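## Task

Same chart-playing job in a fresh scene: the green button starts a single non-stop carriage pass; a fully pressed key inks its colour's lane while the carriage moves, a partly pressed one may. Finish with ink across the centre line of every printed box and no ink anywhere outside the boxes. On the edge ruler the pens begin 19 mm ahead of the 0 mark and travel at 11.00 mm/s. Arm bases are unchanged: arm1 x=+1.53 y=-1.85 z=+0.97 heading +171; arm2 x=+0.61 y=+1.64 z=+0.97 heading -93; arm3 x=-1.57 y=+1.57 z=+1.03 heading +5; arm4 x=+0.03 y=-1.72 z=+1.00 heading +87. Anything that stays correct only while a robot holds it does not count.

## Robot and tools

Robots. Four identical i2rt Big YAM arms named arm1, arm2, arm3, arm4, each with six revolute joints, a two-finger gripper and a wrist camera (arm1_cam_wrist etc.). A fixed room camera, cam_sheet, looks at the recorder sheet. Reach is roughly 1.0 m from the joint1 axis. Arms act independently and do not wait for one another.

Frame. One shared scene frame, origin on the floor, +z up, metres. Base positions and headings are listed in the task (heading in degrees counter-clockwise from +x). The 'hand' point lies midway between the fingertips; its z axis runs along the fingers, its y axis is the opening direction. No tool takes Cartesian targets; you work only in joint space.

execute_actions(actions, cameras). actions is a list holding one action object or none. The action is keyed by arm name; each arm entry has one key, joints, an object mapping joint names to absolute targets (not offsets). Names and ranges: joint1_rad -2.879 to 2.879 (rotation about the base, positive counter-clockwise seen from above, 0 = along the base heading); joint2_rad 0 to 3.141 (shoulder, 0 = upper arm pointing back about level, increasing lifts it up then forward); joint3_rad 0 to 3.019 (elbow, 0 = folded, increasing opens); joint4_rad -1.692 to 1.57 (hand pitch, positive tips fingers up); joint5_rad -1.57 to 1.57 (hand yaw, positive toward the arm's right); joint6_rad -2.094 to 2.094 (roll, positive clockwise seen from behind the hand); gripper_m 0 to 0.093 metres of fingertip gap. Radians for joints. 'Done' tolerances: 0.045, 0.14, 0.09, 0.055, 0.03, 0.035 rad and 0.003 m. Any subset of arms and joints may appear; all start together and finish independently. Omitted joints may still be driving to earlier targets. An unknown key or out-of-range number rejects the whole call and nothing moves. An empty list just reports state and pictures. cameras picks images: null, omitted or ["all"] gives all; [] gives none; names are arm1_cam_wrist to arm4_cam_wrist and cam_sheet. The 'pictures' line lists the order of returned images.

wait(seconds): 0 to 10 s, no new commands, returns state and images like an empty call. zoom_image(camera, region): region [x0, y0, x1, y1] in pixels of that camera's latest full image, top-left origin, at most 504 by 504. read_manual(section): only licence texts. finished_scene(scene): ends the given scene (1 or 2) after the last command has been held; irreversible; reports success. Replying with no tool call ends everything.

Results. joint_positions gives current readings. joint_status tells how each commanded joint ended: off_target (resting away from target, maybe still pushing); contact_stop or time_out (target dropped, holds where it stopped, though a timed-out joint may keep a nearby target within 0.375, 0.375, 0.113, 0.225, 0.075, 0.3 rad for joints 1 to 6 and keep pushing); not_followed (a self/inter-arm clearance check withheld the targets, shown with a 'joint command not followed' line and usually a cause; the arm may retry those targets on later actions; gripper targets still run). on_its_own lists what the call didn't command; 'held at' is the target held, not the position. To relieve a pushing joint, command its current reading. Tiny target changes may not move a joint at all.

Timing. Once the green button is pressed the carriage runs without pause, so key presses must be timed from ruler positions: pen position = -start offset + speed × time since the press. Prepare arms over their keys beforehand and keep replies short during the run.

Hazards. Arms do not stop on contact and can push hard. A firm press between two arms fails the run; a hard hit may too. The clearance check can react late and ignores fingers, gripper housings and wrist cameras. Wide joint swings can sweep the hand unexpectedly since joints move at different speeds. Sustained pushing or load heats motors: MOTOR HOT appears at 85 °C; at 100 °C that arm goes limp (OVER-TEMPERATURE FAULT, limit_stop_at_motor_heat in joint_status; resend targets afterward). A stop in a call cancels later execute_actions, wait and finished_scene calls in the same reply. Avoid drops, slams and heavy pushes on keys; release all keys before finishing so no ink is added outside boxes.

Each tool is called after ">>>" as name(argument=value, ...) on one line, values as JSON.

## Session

>>> execute_actions(actions=[])

Scene clock: 0.00 s.
arm1.joint_positions: joint1_rad=+0.442 joint2_rad=+0.269 joint3_rad=+1.543 joint4_rad=-1.350 joint5_rad=-0.150 joint6_rad=-0.394 gripper_m=+0.094
arm1.joint_status: not commanded
arm1.hand: x=+1.4922 y=-1.8787 z=+1.6177 quat_wxyz=(+0.019, +0.679, +0.290, -0.674) (m; scene frame)
arm2.joint_positions: joint1_rad=+0.330 joint2_rad=+0.496 joint3_rad=+1.431 joint4_rad=-1.460 joint5_rad=-0.046 joint6_rad=+0.131 gripper_m=+0.094
arm2.joint_status: not commanded
arm2.hand: x=+0.6607 y=+1.4937 z=+1.5272 quat_wxyz=(-0.426, -0.557, -0.663, +0.262) (m; scene frame)
arm3.joint_positions: joint1_rad=+0.558 joint2_rad=+0.625 joint3_rad=+1.559 joint4_rad=-1.606 joint5_rad=+0.120 joint6_rad=-0.537 gripper_m=+0.095
arm3.joint_status: not commanded
arm3.hand: x=-1.4171 y=+1.6586 z=+1.5952 quat_wxyz=(-0.436, +0.482, -0.759, +0.034) (m; scene frame)
arm4.joint_positions: joint1_rad=+0.039 joint2_rad=+0.266 joint3_rad=+1.517 joint4_rad=-1.317 joint5_rad=+0.129 joint6_rad=-0.663 gripper_m=+0.095
arm4.joint_status: not commanded
arm4.hand: x=+0.0607 y=-1.6776 z=+1.6406 quat_wxyz=(-0.631, +0.635, -0.370, -0.249) (m; scene frame)
pictures: arm1_cam_wrist, arm2_cam_wrist, arm3_cam_wrist, arm4_cam_wrist, cam_sheet
Images, in order (width x height): arm1_cam_wrist 504x504, arm2_cam_wrist 504x504, arm3_cam_wrist 504x504, arm4_cam_wrist 504x504, cam_sheet 504x504.

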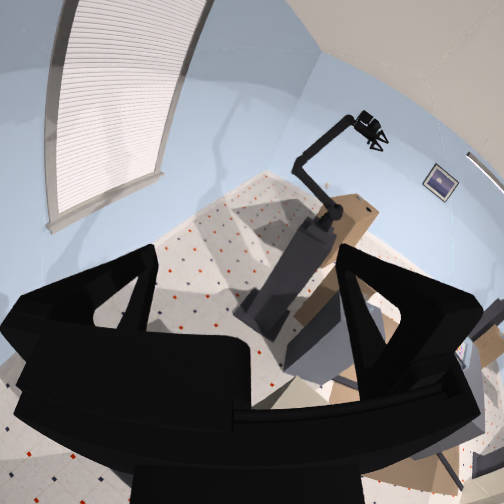

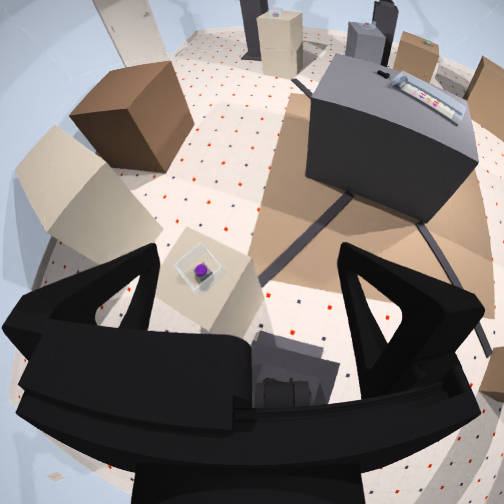

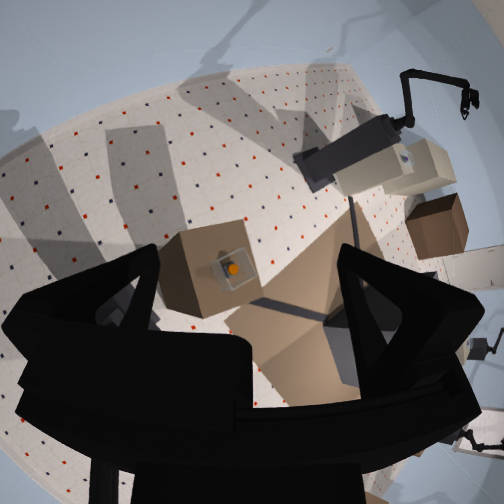

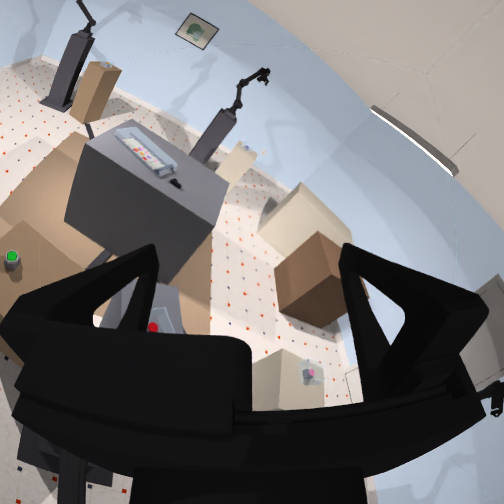

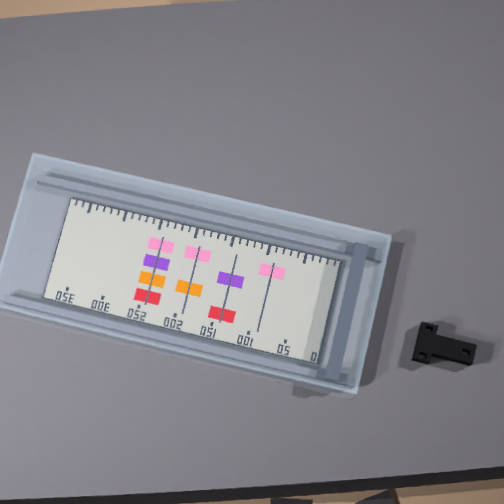

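>>> zoom_image(camera="cam_sheet", region=[200, 225, 350, 375])

>>> zoom_image(camera="cam_sheet", region=[110, 200, 260, 350])

Region (200, 225, 350, 375) of cam_sheet's 504x504 image, scaled by 3.360, with more detail than that image has.

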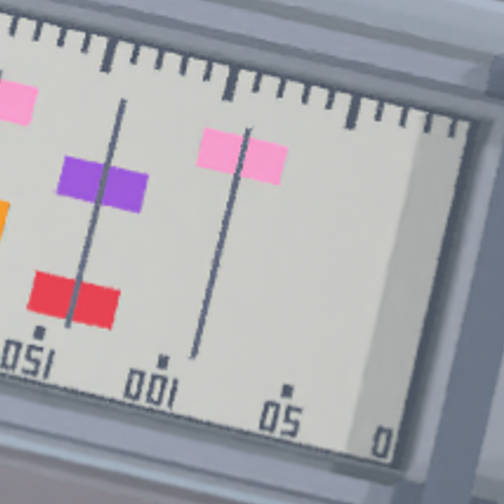

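Region (110, 200, 260, 350) of cam_sheet's 504x504 image, scaled by 3.360, with more detail than that image has.

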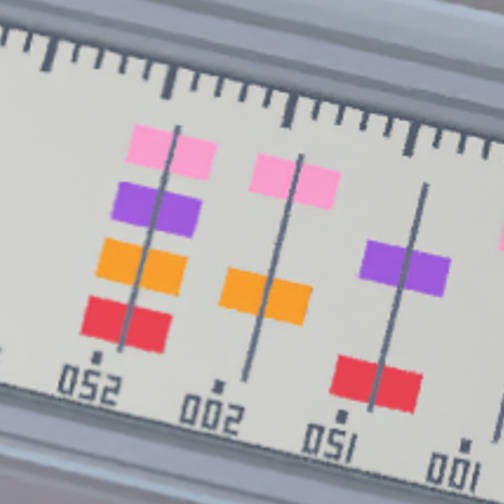

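>>> zoom_image(camera="arm2_cam_wrist", region=[165, 235, 235, 305])

>>> zoom_image(camera="arm3_cam_wrist", region=[200, 235, 270, 305])

>>> zoom_image(camera="arm2_cam_wrist", region=[250, 0, 450, 70])

>>> zoom_image(camera="arm4_cam_wrist", region=[120, 290, 190, 350])

>>> zoom_image(camera="arm4_cam_wrist", region=[285, 350, 335, 400])

>>> zoom_image(camera="arm4_cam_wrist", region=[0, 235, 50, 285])

Region (165, 235, 235, 305) of arm2_cam_wrist's 504x504 image, scaled by 7.200, with more detail than that image has.

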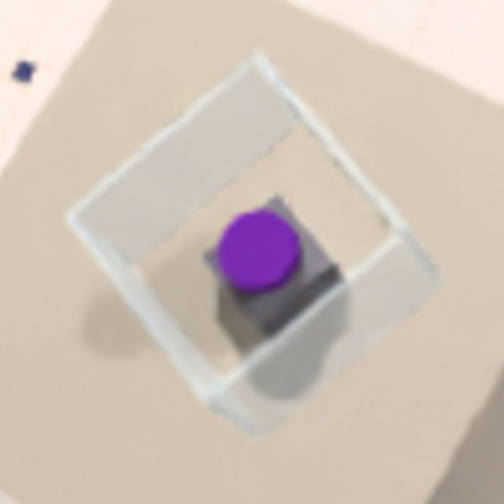

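Region (200, 235, 270, 305) of arm3_cam_wrist's 504x504 image, scaled by 7.200, with more detail than that image has.

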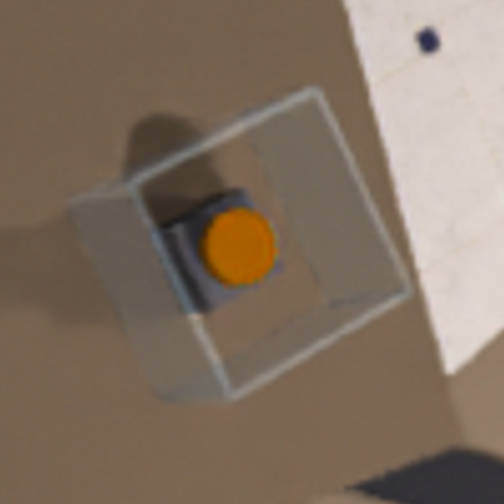

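Region (250, 0, 450, 70) of arm2_cam_wrist's 504x504 image, scaled by 2.520, with more detail than that image has; it fills the top 176 rows of this view, and the rest is white.

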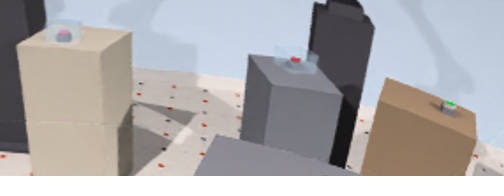

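Region (120, 290, 190, 350) of arm4_cam_wrist's 504x504 image, scaled by 7.200, with more detail than that image has; it fills the top 432 rows of this view, and the rest is white.

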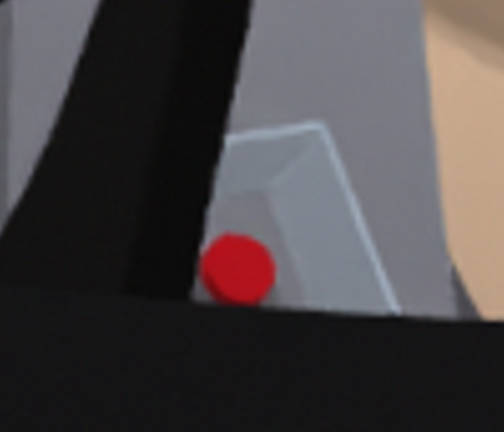

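Region (285, 350, 335, 400) of arm4_cam_wrist's 504x504 image, scaled by 10.080, with more detail than that image has.

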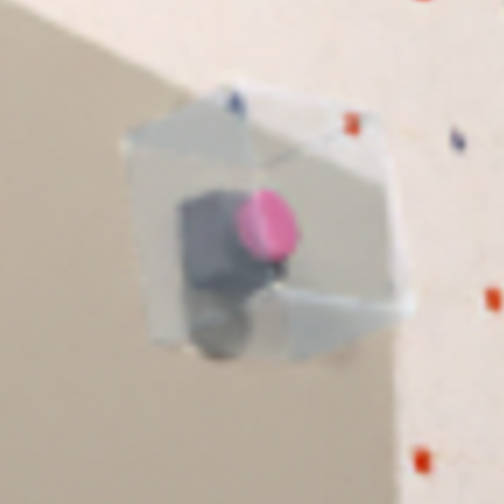

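Region (0, 235, 50, 285) of arm4_cam_wrist's 504x504 image, scaled by 10.080, with more detail than that image has.

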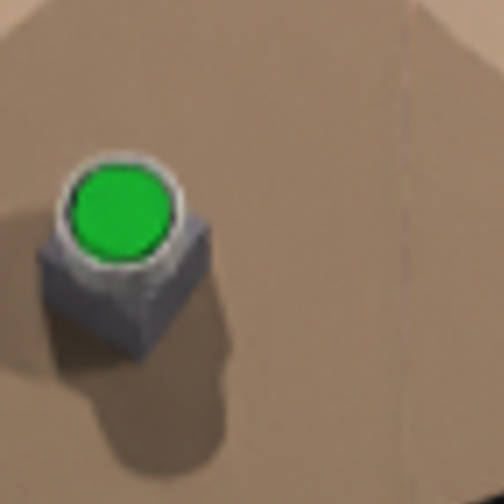

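>>> execute_actions(actions=[{"arm1":{"joints":{"joint1_rad":-0.918,"joint2_rad":2.14,"joint3_rad":1.80,"joint4_rad":-1.208,"joint5_rad":0,"joint6_rad":0,"gripper_m":0.002}},"arm2":{"joints":{"joint1_rad":0.869,"joint2_rad":1.85,"joint3_rad":1.292,"joint4_rad":-1.0,"joint5_rad":0,"joint6_rad":-0.13,"gripper_m":0.002}},"arm3":{"joints":{"joint1_rad":-0.178,"joint2_rad":1.88,"joint3_rad":1.134,"joint4_rad":-0.815,"joint5_rad":0,"joint6_rad":0.06,"gripper_m":0.002}},"arm4":{"joints":{"joint1_rad":-0.432,"joint2_rad":1.91,"joint3_rad":1.334,"joint4_rad":-0.985,"joint5_rad":0,"joint6_rad":0.56,"gripper_m":0.002}}}], cameras=["arm1_cam_wrist","arm2_cam_wrist","arm3_cam_wrist","arm4_cam_wrist"])

Scene clock: 15.13 s.
arm1.joint_positions: joint1_rad=-0.915 joint2_rad=+2.114 joint3_rad=+1.793 joint4_rad=-1.204 joint5_rad=-0.001 joint6_rad=-0.006 gripper_m=+0.002
arm1.joint_status: all done
arm1.hand: x=+1.2156 y=-1.2756 z=+1.0224 quat_wxyz=(-0.015, +0.861, -0.509, -0.012) (m; scene frame)
arm2.joint_positions: joint1_rad=+0.868 joint2_rad=+1.854 joint3_rad=+1.278 joint4_rad=-1.006 joint5_rad=-0.001 joint6_rad=-0.114 gripper_m=+0.002
arm2.joint_status: all done
arm2.hand: x=+0.9759 y=+1.2919 z=+0.9926 quat_wxyz=(+0.008, -0.318, -0.948, +0.000) (m; scene frame)
arm3.joint_positions: joint1_rad=-0.186 joint2_rad=+1.892 joint3_rad=+1.126 joint4_rad=-0.828 joint5_rad=+0.000 joint6_rad=+0.048 gripper_m=+0.002
arm3.joint_status: all done
arm3.hand: x=-1.0919 y=+1.5199 z=+0.9936 quat_wxyz=(+0.009, -0.072, -0.997, +0.004) (m; scene frame)
arm4.joint_positions: joint1_rad=-0.426 joint2_rad=+1.923 joint3_rad=+1.326 joint4_rad=-0.996 joint5_rad=+0.000 joint6_rad=+0.550 gripper_m=+0.002
arm4.joint_status: all done
arm4.hand: x=+0.2791 y=-1.2589 z=+0.9933 quat_wxyz=(+0.013, +0.264, -0.964, +0.014) (m; scene frame)
pictures: arm1_cam_wrist, arm2_cam_wrist, arm3_cam_wrist, arm4_cam_wrist
Images, in order (width x height): arm1_cam_wrist 504x504, arm2_cam_wrist 504x504, arm3_cam_wrist 504x504, arm4_cam_wrist 504x504.

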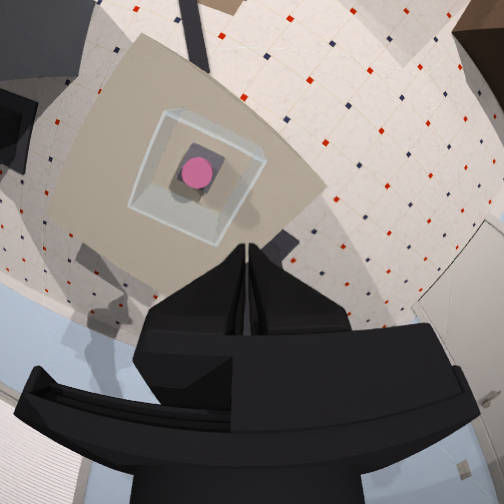

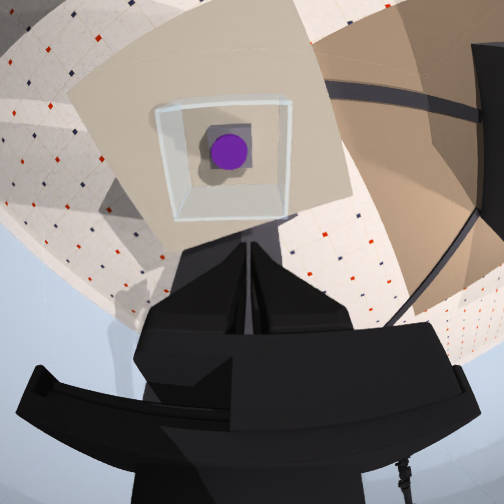

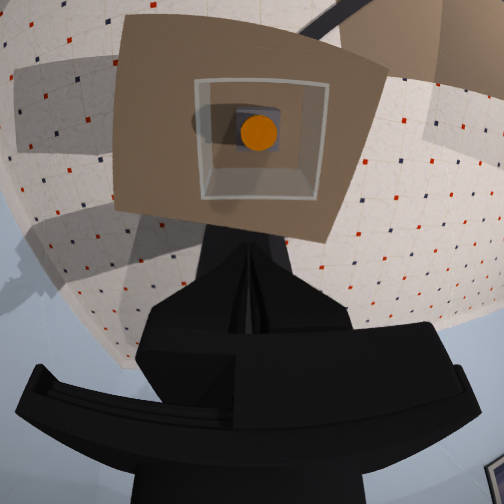

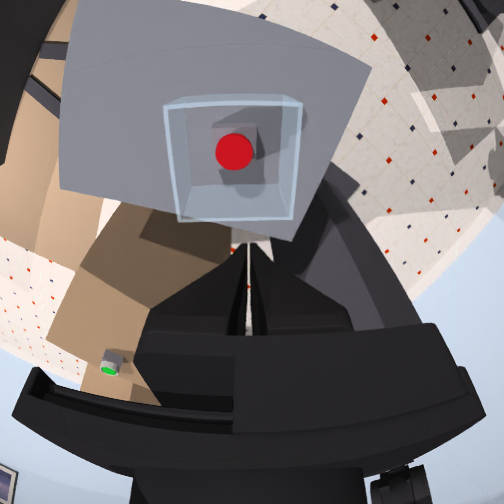

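>>> zoom_image(camera="arm1_cam_wrist", region=[167, 142, 227, 202])

>>> zoom_image(camera="arm2_cam_wrist", region=[198, 122, 258, 182])

>>> zoom_image(camera="arm3_cam_wrist", region=[228, 103, 288, 163])

>>> zoom_image(camera="arm4_cam_wrist", region=[204, 122, 264, 182])

Region (167, 142, 227, 202) of arm1_cam_wrist's 504x504 image, scaled by 8.400, with more detail than that image has.

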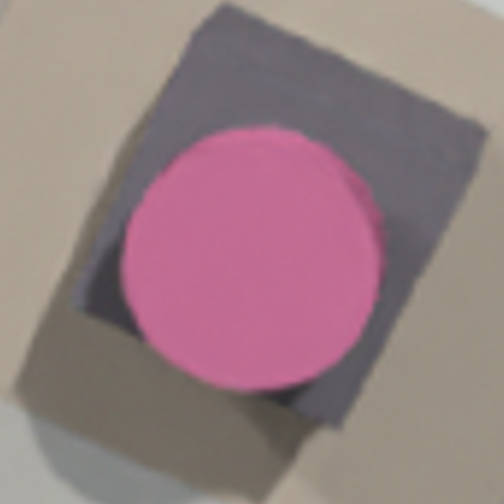

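Region (198, 122, 258, 182) of arm2_cam_wrist's 504x504 image, scaled by 8.400, with more detail than that image has.

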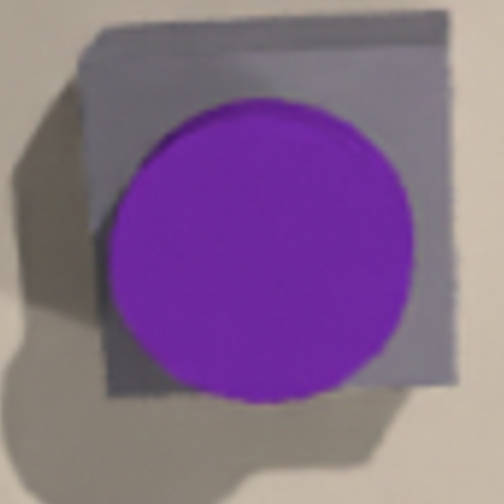

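Region (228, 103, 288, 163) of arm3_cam_wrist's 504x504 image, scaled by 8.400, with more detail than that image has.

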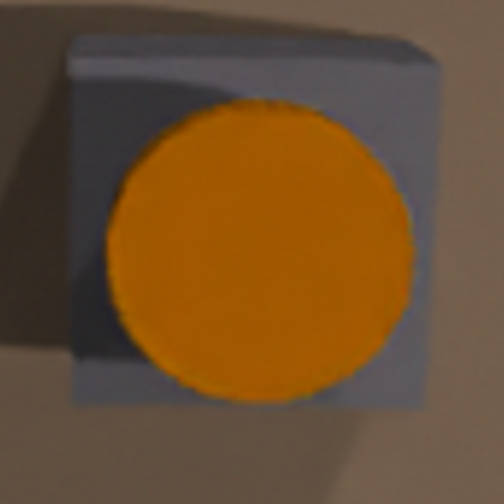

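Region (204, 122, 264, 182) of arm4_cam_wrist's 504x504 image, scaled by 8.400, with more detail than that image has.

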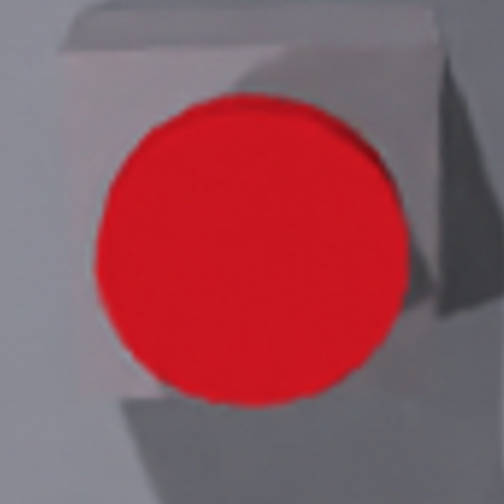

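>>> execute_actions(actions=[{"arm1":{"joints":{"joint1_rad":-0.81,"joint2_rad":2.31,"joint3_rad":1.65,"joint4_rad":-0.82,"joint6_rad":0.56}},"arm2":{"joints":{"joint1_rad":0.912,"joint2_rad":2.095,"joint3_rad":1.205,"joint4_rad":-0.575}},"arm3":{"joints":{"joint1_rad":-0.222,"joint2_rad":2.23,"joint3_rad":1.21,"joint4_rad":-0.433}},"arm4":{"joints":{"joint1_rad":-0.397,"joint2_rad":2.155,"joint3_rad":1.29,"joint4_rad":-0.60}}}], cameras=["arm1_cam_wrist","arm2_cam_wrist","arm3_cam_wrist","arm4_cam_wrist"])

Scene clock: 22.87 s.
arm1.joint_positions: joint1_rad=-0.807 joint2_rad=+2.316 joint3_rad=+1.638 joint4_rad=-0.834 joint5_rad=-0.001 joint6_rad=+0.552 gripper_m=+0.002
arm1.joint_status: all done
arm1.hand: x=+1.1641 y=-1.3194 z=+0.8458 quat_wxyz=(-0.011, +0.725, -0.688, -0.022) (m; scene frame)
arm2.joint_positions: joint1_rad=+0.907 joint2_rad=+2.120 joint3_rad=+1.188 joint4_rad=-0.585 joint5_rad=-0.001 joint6_rad=-0.114 gripper_m=+0.002
arm2.joint_status: all done
arm2.hand: x=+0.9939 y=+1.3007 z=+0.8368 quat_wxyz=(-0.022, -0.299, -0.954, +0.013) (m; scene frame)
arm3.joint_positions: joint1_rad=-0.219 joint2_rad=+2.244 joint3_rad=+1.197 joint4_rad=-0.446 joint5_rad=+0.000 joint6_rad=+0.049 gripper_m=+0.002
arm3.joint_status: all done
arm3.hand: x=-1.0482 y=+1.4972 z=+0.8442 quat_wxyz=(-0.041, -0.088, -0.995, +0.005) (m; scene frame)
arm4.joint_positions: joint1_rad=-0.404 joint2_rad=+2.174 joint3_rad=+1.278 joint4_rad=-0.615 joint5_rad=+0.000 joint6_rad=+0.551 gripper_m=+0.002
arm4.joint_status: all done
arm4.hand: x=+0.2762 y=-1.2380 z=+0.8513 quat_wxyz=(-0.015, +0.274, -0.961, -0.017) (m; scene frame)
pictures: arm1_cam_wrist, arm2_cam_wrist, arm3_cam_wrist, arm4_cam_wrist
Images, in order (width x height): arm1_cam_wrist 504x504, arm2_cam_wrist 504x504, arm3_cam_wrist 504x504, arm4_cam_wrist 504x504.

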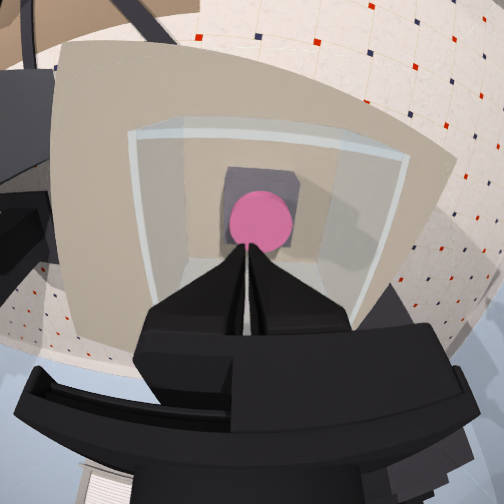

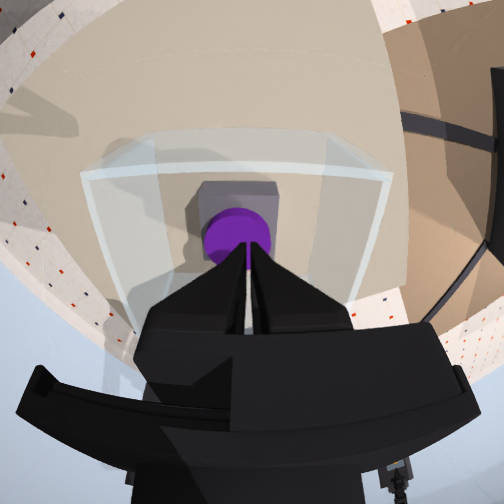

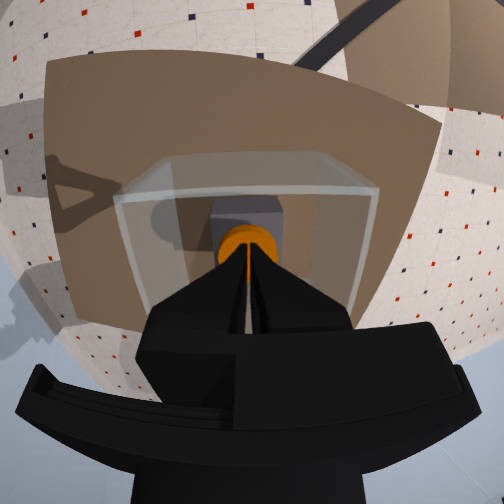

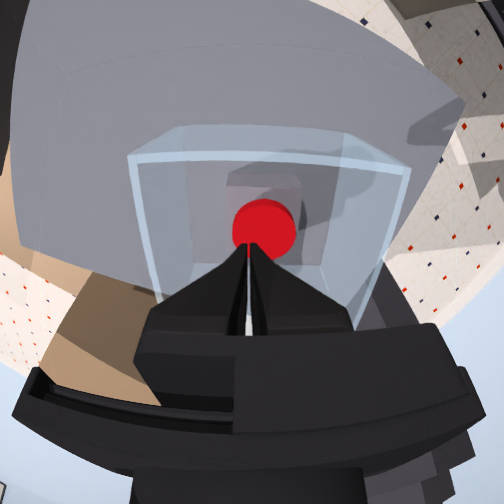

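>>> zoom_image(camera="arm1_cam_wrist", region=[210, 180, 310, 280])

>>> zoom_image(camera="arm4_cam_wrist", region=[210, 180, 310, 280])

Region (210, 180, 310, 280) of arm1_cam_wrist's 504x504 image, scaled by 5.040, with more detail than that image has.

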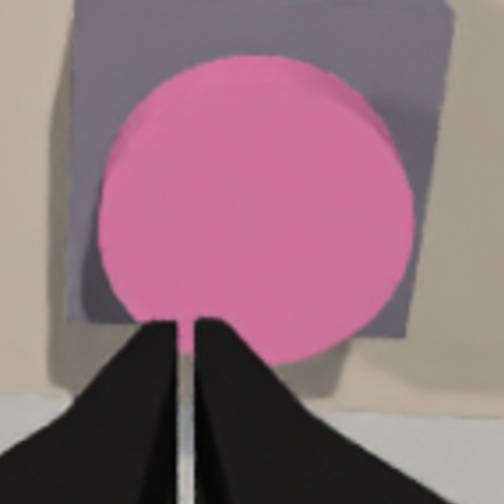

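Region (210, 180, 310, 280) of arm4_cam_wrist's 504x504 image, scaled by 5.040, with more detail than that image has.

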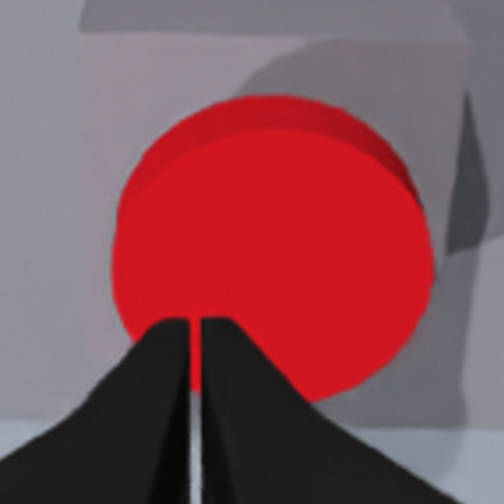

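>>> execute_actions(actions=[{"arm1":{"joints":{"joint2_rad":2.45}},"arm2":{"joints":{"joint2_rad":2.25}},"arm3":{"joints":{"joint2_rad":2.39,"joint3_rad":1.198}},"arm4":{"joints":{"joint2_rad":2.31}}}], cameras=["arm1_cam_wrist","arm2_cam_wrist","arm3_cam_wrist","arm4_cam_wrist"])

Scene clock: 26.83 s.
arm1.joint_positions: joint1_rad=-0.807 joint2_rad=+2.389 joint3_rad=+1.647 joint4_rad=-0.828 joint5_rad=-0.001 joint6_rad=+0.552 gripper_m=+0.002
arm1.joint_status: all done
arm1.hand: x=+1.1728 y=-1.3310 z=+0.8043 quat_wxyz=(-0.005, +0.725, -0.689, +0.006) (m; scene frame)
arm2.joint_positions: joint1_rad=+0.907 joint2_rad=+2.189 joint3_rad=+1.207 joint4_rad=-0.580 joint5_rad=-0.001 joint6_rad=-0.114 gripper_m=+0.002
arm2.joint_status: all done
arm2.hand: x=+0.9883 y=+1.3054 z=+0.8073 quat_wxyz=(-0.001, -0.299, -0.954, +0.004) (m; scene frame)
arm3.joint_positions: joint1_rad=-0.219 joint2_rad=+2.331 joint3_rad=+1.207 joint4_rad=-0.437 joint5_rad=+0.000 joint6_rad=+0.049 gripper_m=+0.002
arm3.joint_status: all done
arm3.hand: x=-1.0693 y=+1.4996 z=+0.8039 quat_wxyz=(-0.007, -0.089, -0.996, +0.004) (m; scene frame)
arm4.joint_positions: joint1_rad=-0.404 joint2_rad=+2.261 joint3_rad=+1.292 joint4_rad=-0.607 joint5_rad=+0.001 joint6_rad=+0.552 gripper_m=+0.002
arm4.joint_status: all done
arm4.hand: x=+0.2688 y=-1.2527 z=+0.8100 quat_wxyz=(+0.007, +0.274, -0.962, +0.008) (m; scene frame)
pictures: arm1_cam_wrist, arm2_cam_wrist, arm3_cam_wrist, arm4_cam_wrist
Images, in order (width x height): arm1_cam_wrist 504x504, arm2_cam_wrist 504x504, arm3_cam_wrist 504x504, arm4_cam_wrist 504x504.

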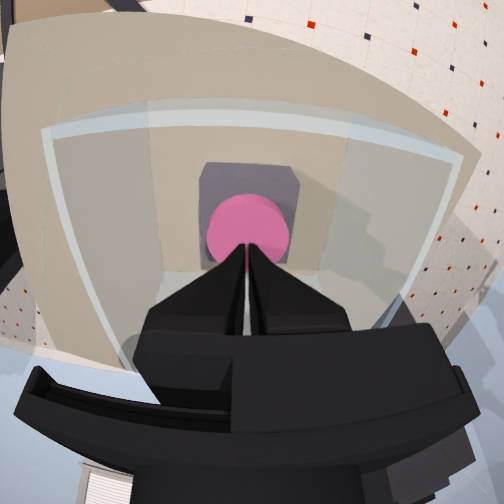

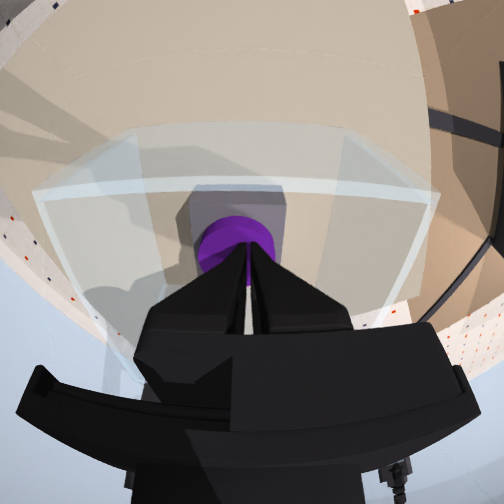

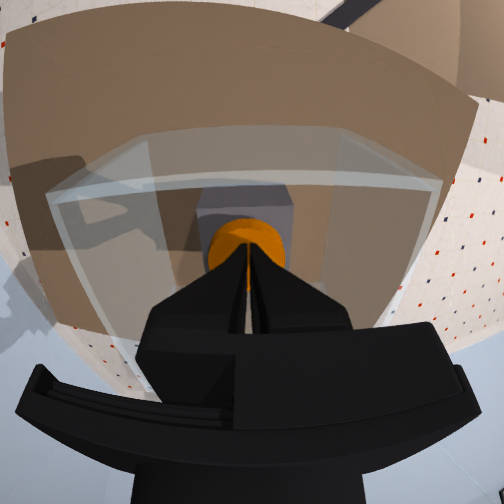

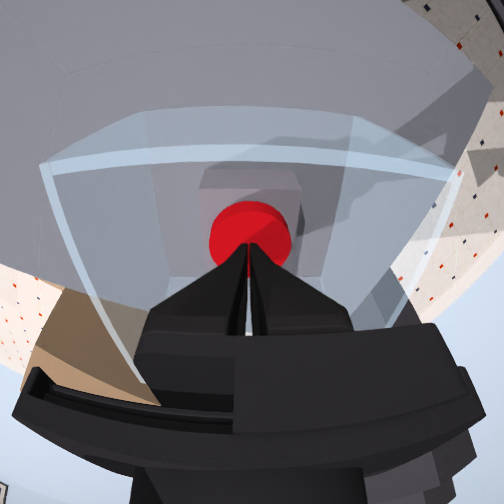

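>>> execute_actions(actions=[{"arm1":{"joints":{"joint2_rad":2.33}},"arm2":{"joints":{"joint1_rad":0.925,"joint2_rad":2.125,"joint4_rad":-0.615}},"arm3":{"joints":{"joint2_rad":2.27,"joint4_rad":-0.478}},"arm4":{"joints":{"joint2_rad":2.10}}}], cameras=[])

>>> execute_actions(actions=[{"arm1":{"joints":{"joint2_rad":2.45}},"arm2":{"joints":{"joint2_rad":2.25}},"arm3":{"joints":{"joint2_rad":2.39}},"arm4":{"joints":{"joint1_rad":0.706,"joint2_rad":2.16,"joint3_rad":1.71,"joint4_rad":-1.08}}}], cameras=["arm2_cam_wrist","arm3_cam_wrist","arm4_cam_wrist"])

Scene clock: 31.93 s.
arm1.joint_positions: joint1_rad=-0.807 joint2_rad=+2.327 joint3_rad=+1.647 joint4_rad=-0.828 joint5_rad=-0.001 joint6_rad=+0.552 gripper_m=+0.002
arm1.joint_status: all done
arm1.hand: x=+1.1625 y=-1.3170 z=+0.8418 quat_wxyz=(-0.011, +0.725, -0.688, -0.024) (m; scene frame)
arm2.joint_positions: joint1_rad=+0.911 joint2_rad=+2.149 joint3_rad=+1.206 joint4_rad=-0.607 joint5_rad=-0.001 joint6_rad=-0.114 gripper_m=+0.002
arm2.joint_status: all done
arm2.hand: x=+0.9930 y=+1.3042 z=+0.8267 quat_wxyz=(-0.007, -0.297, -0.955, +0.007) (m; scene frame)
arm3.joint_positions: joint1_rad=-0.219 joint2_rad=+2.280 joint3_rad=+1.198 joint4_rad=-0.468 joint5_rad=+0.000 joint6_rad=+0.049 gripper_m=+0.002
arm3.joint_status: all done
arm3.hand: x=-1.0645 y=+1.4991 z=+0.8264 quat_wxyz=(-0.013, -0.089, -0.996, +0.004) (m; scene frame)
arm4.joint_positions: joint1_rad=-0.404 joint2_rad=+2.094 joint3_rad=+1.285 joint4_rad=-0.607 joint5_rad=+0.001 joint6_rad=+0.552 gripper_m=+0.002
arm4.joint_status: all done
arm4.hand: x=+0.2878 y=-1.2150 z=+0.8959 quat_wxyz=(-0.047, +0.273, -0.960, -0.051) (m; scene frame)
pictures: none
No camera images: the call's "cameras" was empty. Leave "cameras" out to get every camera's image.

Scene clock: 33.73 s.
arm1.joint_positions: joint1_rad=-0.807 joint2_rad=+2.392 joint3_rad=+1.651 joint4_rad=-0.827 joint5_rad=-0.001 joint6_rad=+0.553 gripper_m=+0.002
arm1.joint_status: all done
arm1.hand: x=+1.1721 y=-1.3299 z=+0.8034 quat_wxyz=(-0.005, +0.725, -0.689, +0.005) (m; scene frame)
arm2.joint_positions: joint1_rad=+0.911 joint2_rad=+2.192 joint3_rad=+1.213 joint4_rad=-0.609 joint5_rad=-0.001 joint6_rad=-0.114 gripper_m=+0.002
arm2.joint_status: all done
arm2.hand: x=+0.9863 y=+1.3098 z=+0.8073 quat_wxyz=(+0.010, -0.297, -0.955, -0.001) (m; scene frame)
arm3.joint_positions: joint1_rad=-0.219 joint2_rad=+2.330 joint3_rad=+1.205 joint4_rad=-0.469 joint5_rad=+0.000 joint6_rad=+0.050 gripper_m=+0.002
arm3.joint_status: all done
arm3.hand: x=-1.0779 y=+1.5006 z=+0.8038 quat_wxyz=(+0.009, -0.089, -0.996, +0.004) (m; scene frame)
arm4.joint_positions: joint1_rad=+0.709 joint2_rad=+2.165 joint3_rad=+1.699 joint4_rad=-1.067 joint5_rad=-0.003 joint6_rad=+0.552 gripper_m=+0.002
arm4.joint_status: all done
arm4.hand: x=-0.3547 y=-1.2132 z=+0.9853 quat_wxyz=(+0.005, +0.740, -0.672, -0.018) (m; scene frame)
pictures: arm2_cam_wrist, arm3_cam_wrist, arm4_cam_wrist
Images, in order (width x height): arm2_cam_wrist 504x504, arm3_cam_wrist 504x504, arm4_cam_wrist 504x504.

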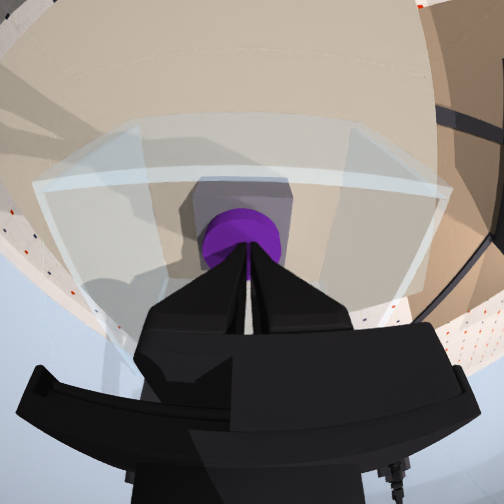

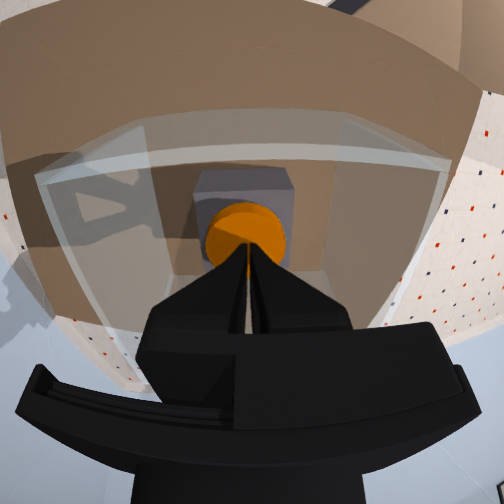

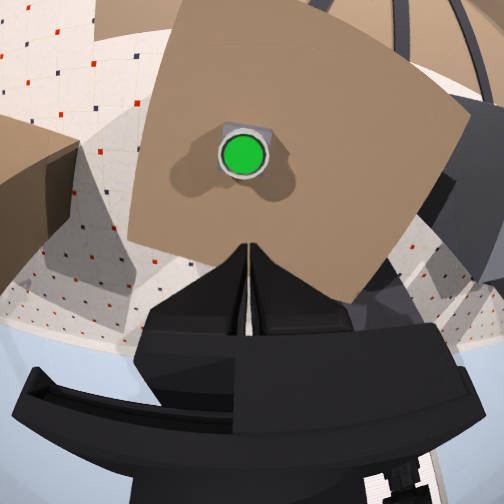

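>>> zoom_image(camera="arm4_cam_wrist", region=[213, 124, 273, 184])

Region (213, 124, 273, 184) of arm4_cam_wrist's 504x504 image, scaled by 8.400, with more detail than that image has.

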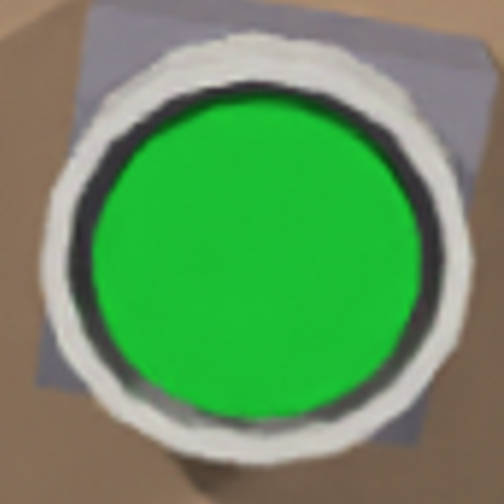

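>>> execute_actions(actions=[{"arm1":{"joints":{"joint2_rad":2.345}},"arm2":{"joints":{"joint2_rad":2.125}},"arm3":{"joints":{"joint2_rad":2.27}},"arm4":{"joints":{"joint1_rad":0.722,"joint2_rad":2.385,"joint3_rad":1.78,"joint4_rad":-0.862}}}], cameras=["arm4_cam_wrist"])

>>> zoom_image(camera="arm4_cam_wrist", region=[210, 180, 310, 280])

Scene clock: 37.13 s.
arm1.joint_positions: joint1_rad=-0.807 joint2_rad=+2.347 joint3_rad=+1.651 joint4_rad=-0.827 joint5_rad=-0.001 joint6_rad=+0.553 gripper_m=+0.002
arm1.joint_status: all done
arm1.hand: x=+1.1643 y=-1.3194 z=+0.8311 quat_wxyz=(-0.010, +0.725, -0.689, -0.017) (m; scene frame)
arm2.joint_positions: joint1_rad=+0.911 joint2_rad=+2.149 joint3_rad=+1.205 joint4_rad=-0.609 joint5_rad=-0.001 joint6_rad=-0.114 gripper_m=+0.002
arm2.joint_status: all done
arm2.hand: x=+0.9921 y=+1.3050 z=+0.8265 quat_wxyz=(-0.005, -0.297, -0.955, +0.006) (m; scene frame)
arm3.joint_positions: joint1_rad=-0.219 joint2_rad=+2.280 joint3_rad=+1.197 joint4_rad=-0.470 joint5_rad=+0.000 joint6_rad=+0.050 gripper_m=+0.002
arm3.joint_status: all done
arm3.hand: x=-1.0657 y=+1.4992 z=+0.8262 quat_wxyz=(-0.011, -0.089, -0.996, +0.004) (m; scene frame)
arm4.joint_positions: joint1_rad=+0.709 joint2_rad=+2.407 joint3_rad=+1.755 joint4_rad=-0.877 joint5_rad=-0.003 joint6_rad=+0.552 gripper_m=+0.002
arm4.joint_status: all done
arm4.hand: x=-0.3690 y=-1.1978 z=+0.8524 quat_wxyz=(+0.005, +0.740, -0.672, -0.020) (m; scene frame)
pictures: arm4_cam_wrist
Images, in order (width x height): arm4_cam_wrist 504x504.

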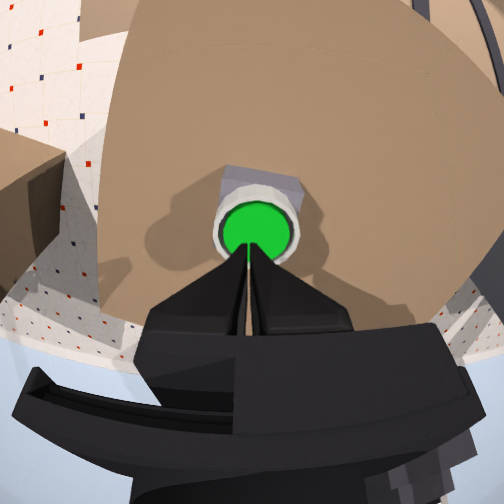

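Region (210, 180, 310, 280) of arm4_cam_wrist's 504x504 image, scaled by 5.040, with more detail than that image has.

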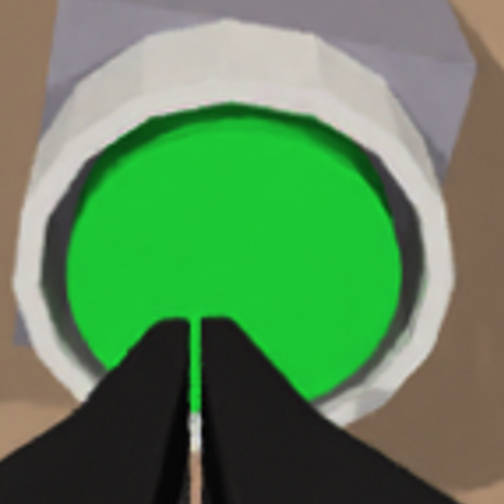

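>>> execute_actions(actions=[])

Scene clock: 38.73 s.
arm1.joint_positions: joint1_rad=-0.807 joint2_rad=+2.347 joint3_rad=+1.651 joint4_rad=-0.827 joint5_rad=-0.001 joint6_rad=+0.553 gripper_m=+0.002
arm1.joint_status: all done
arm1.hand: x=+1.1643 y=-1.3194 z=+0.8311 quat_wxyz=(-0.010, +0.725, -0.689, -0.017) (m; scene frame)
arm2.joint_positions: joint1_rad=+0.911 joint2_rad=+2.149 joint3_rad=+1.205 joint4_rad=-0.609 joint5_rad=-0.001 joint6_rad=-0.114 gripper_m=+0.002
arm2.joint_status: all done
arm2.hand: x=+0.9921 y=+1.3050 z=+0.8265 quat_wxyz=(-0.005, -0.297, -0.955, +0.006) (m; scene frame)
arm3.joint_positions: joint1_rad=-0.219 joint2_rad=+2.280 joint3_rad=+1.197 joint4_rad=-0.470 joint5_rad=+0.000 joint6_rad=+0.050 gripper_m=+0.002
arm3.joint_status: all done
arm3.hand: x=-1.0657 y=+1.4992 z=+0.8262 quat_wxyz=(-0.011, -0.089, -0.996, +0.004) (m; scene frame)
arm4.joint_positions: joint1_rad=+0.709 joint2_rad=+2.407 joint3_rad=+1.755 joint4_rad=-0.877 joint5_rad=-0.003 joint6_rad=+0.552 gripper_m=+0.002
arm4.joint_status: all done
arm4.hand: x=-0.3690 y=-1.1978 z=+0.8524 quat_wxyz=(+0.005, +0.740, -0.672, -0.020) (m; scene frame)
pictures: arm1_cam_wrist, arm2_cam_wrist, arm3_cam_wrist, arm4_cam_wrist, cam_sheet
Images, in order (width x height): arm1_cam_wrist 504x504, arm2_cam_wrist 504x504, arm3_cam_wrist 504x504, arm4_cam_wrist 504x504, cam_sheet 504x504.

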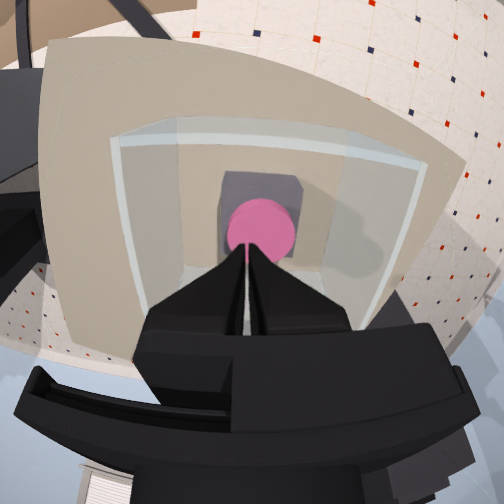

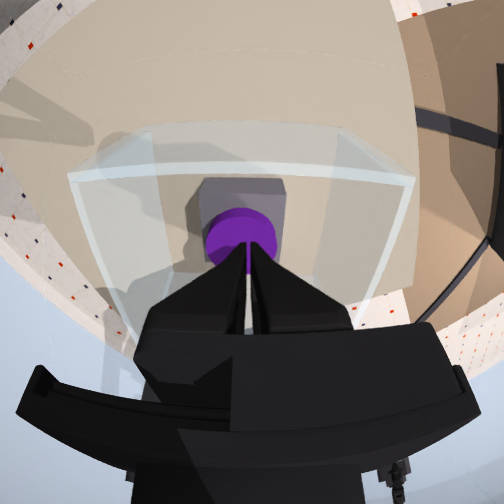

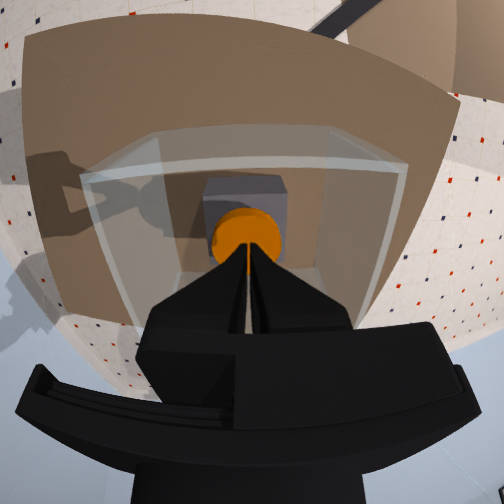

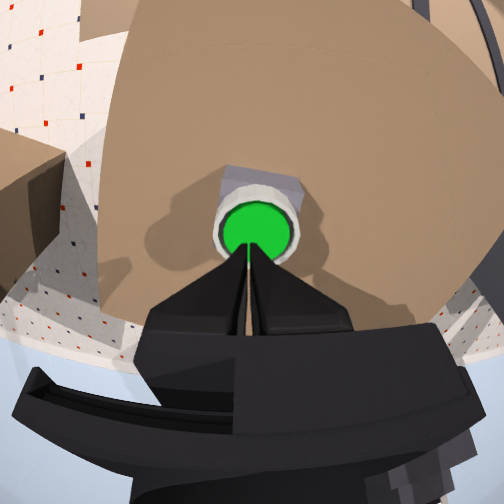

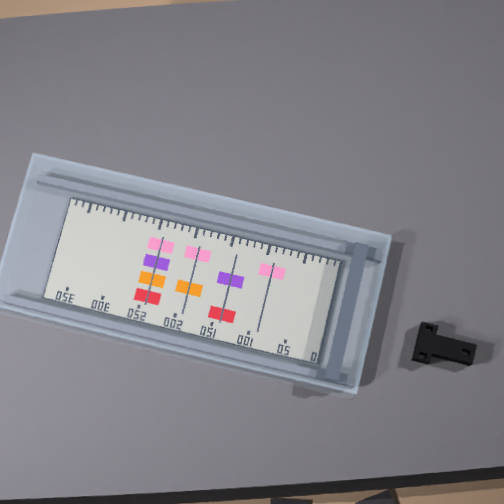

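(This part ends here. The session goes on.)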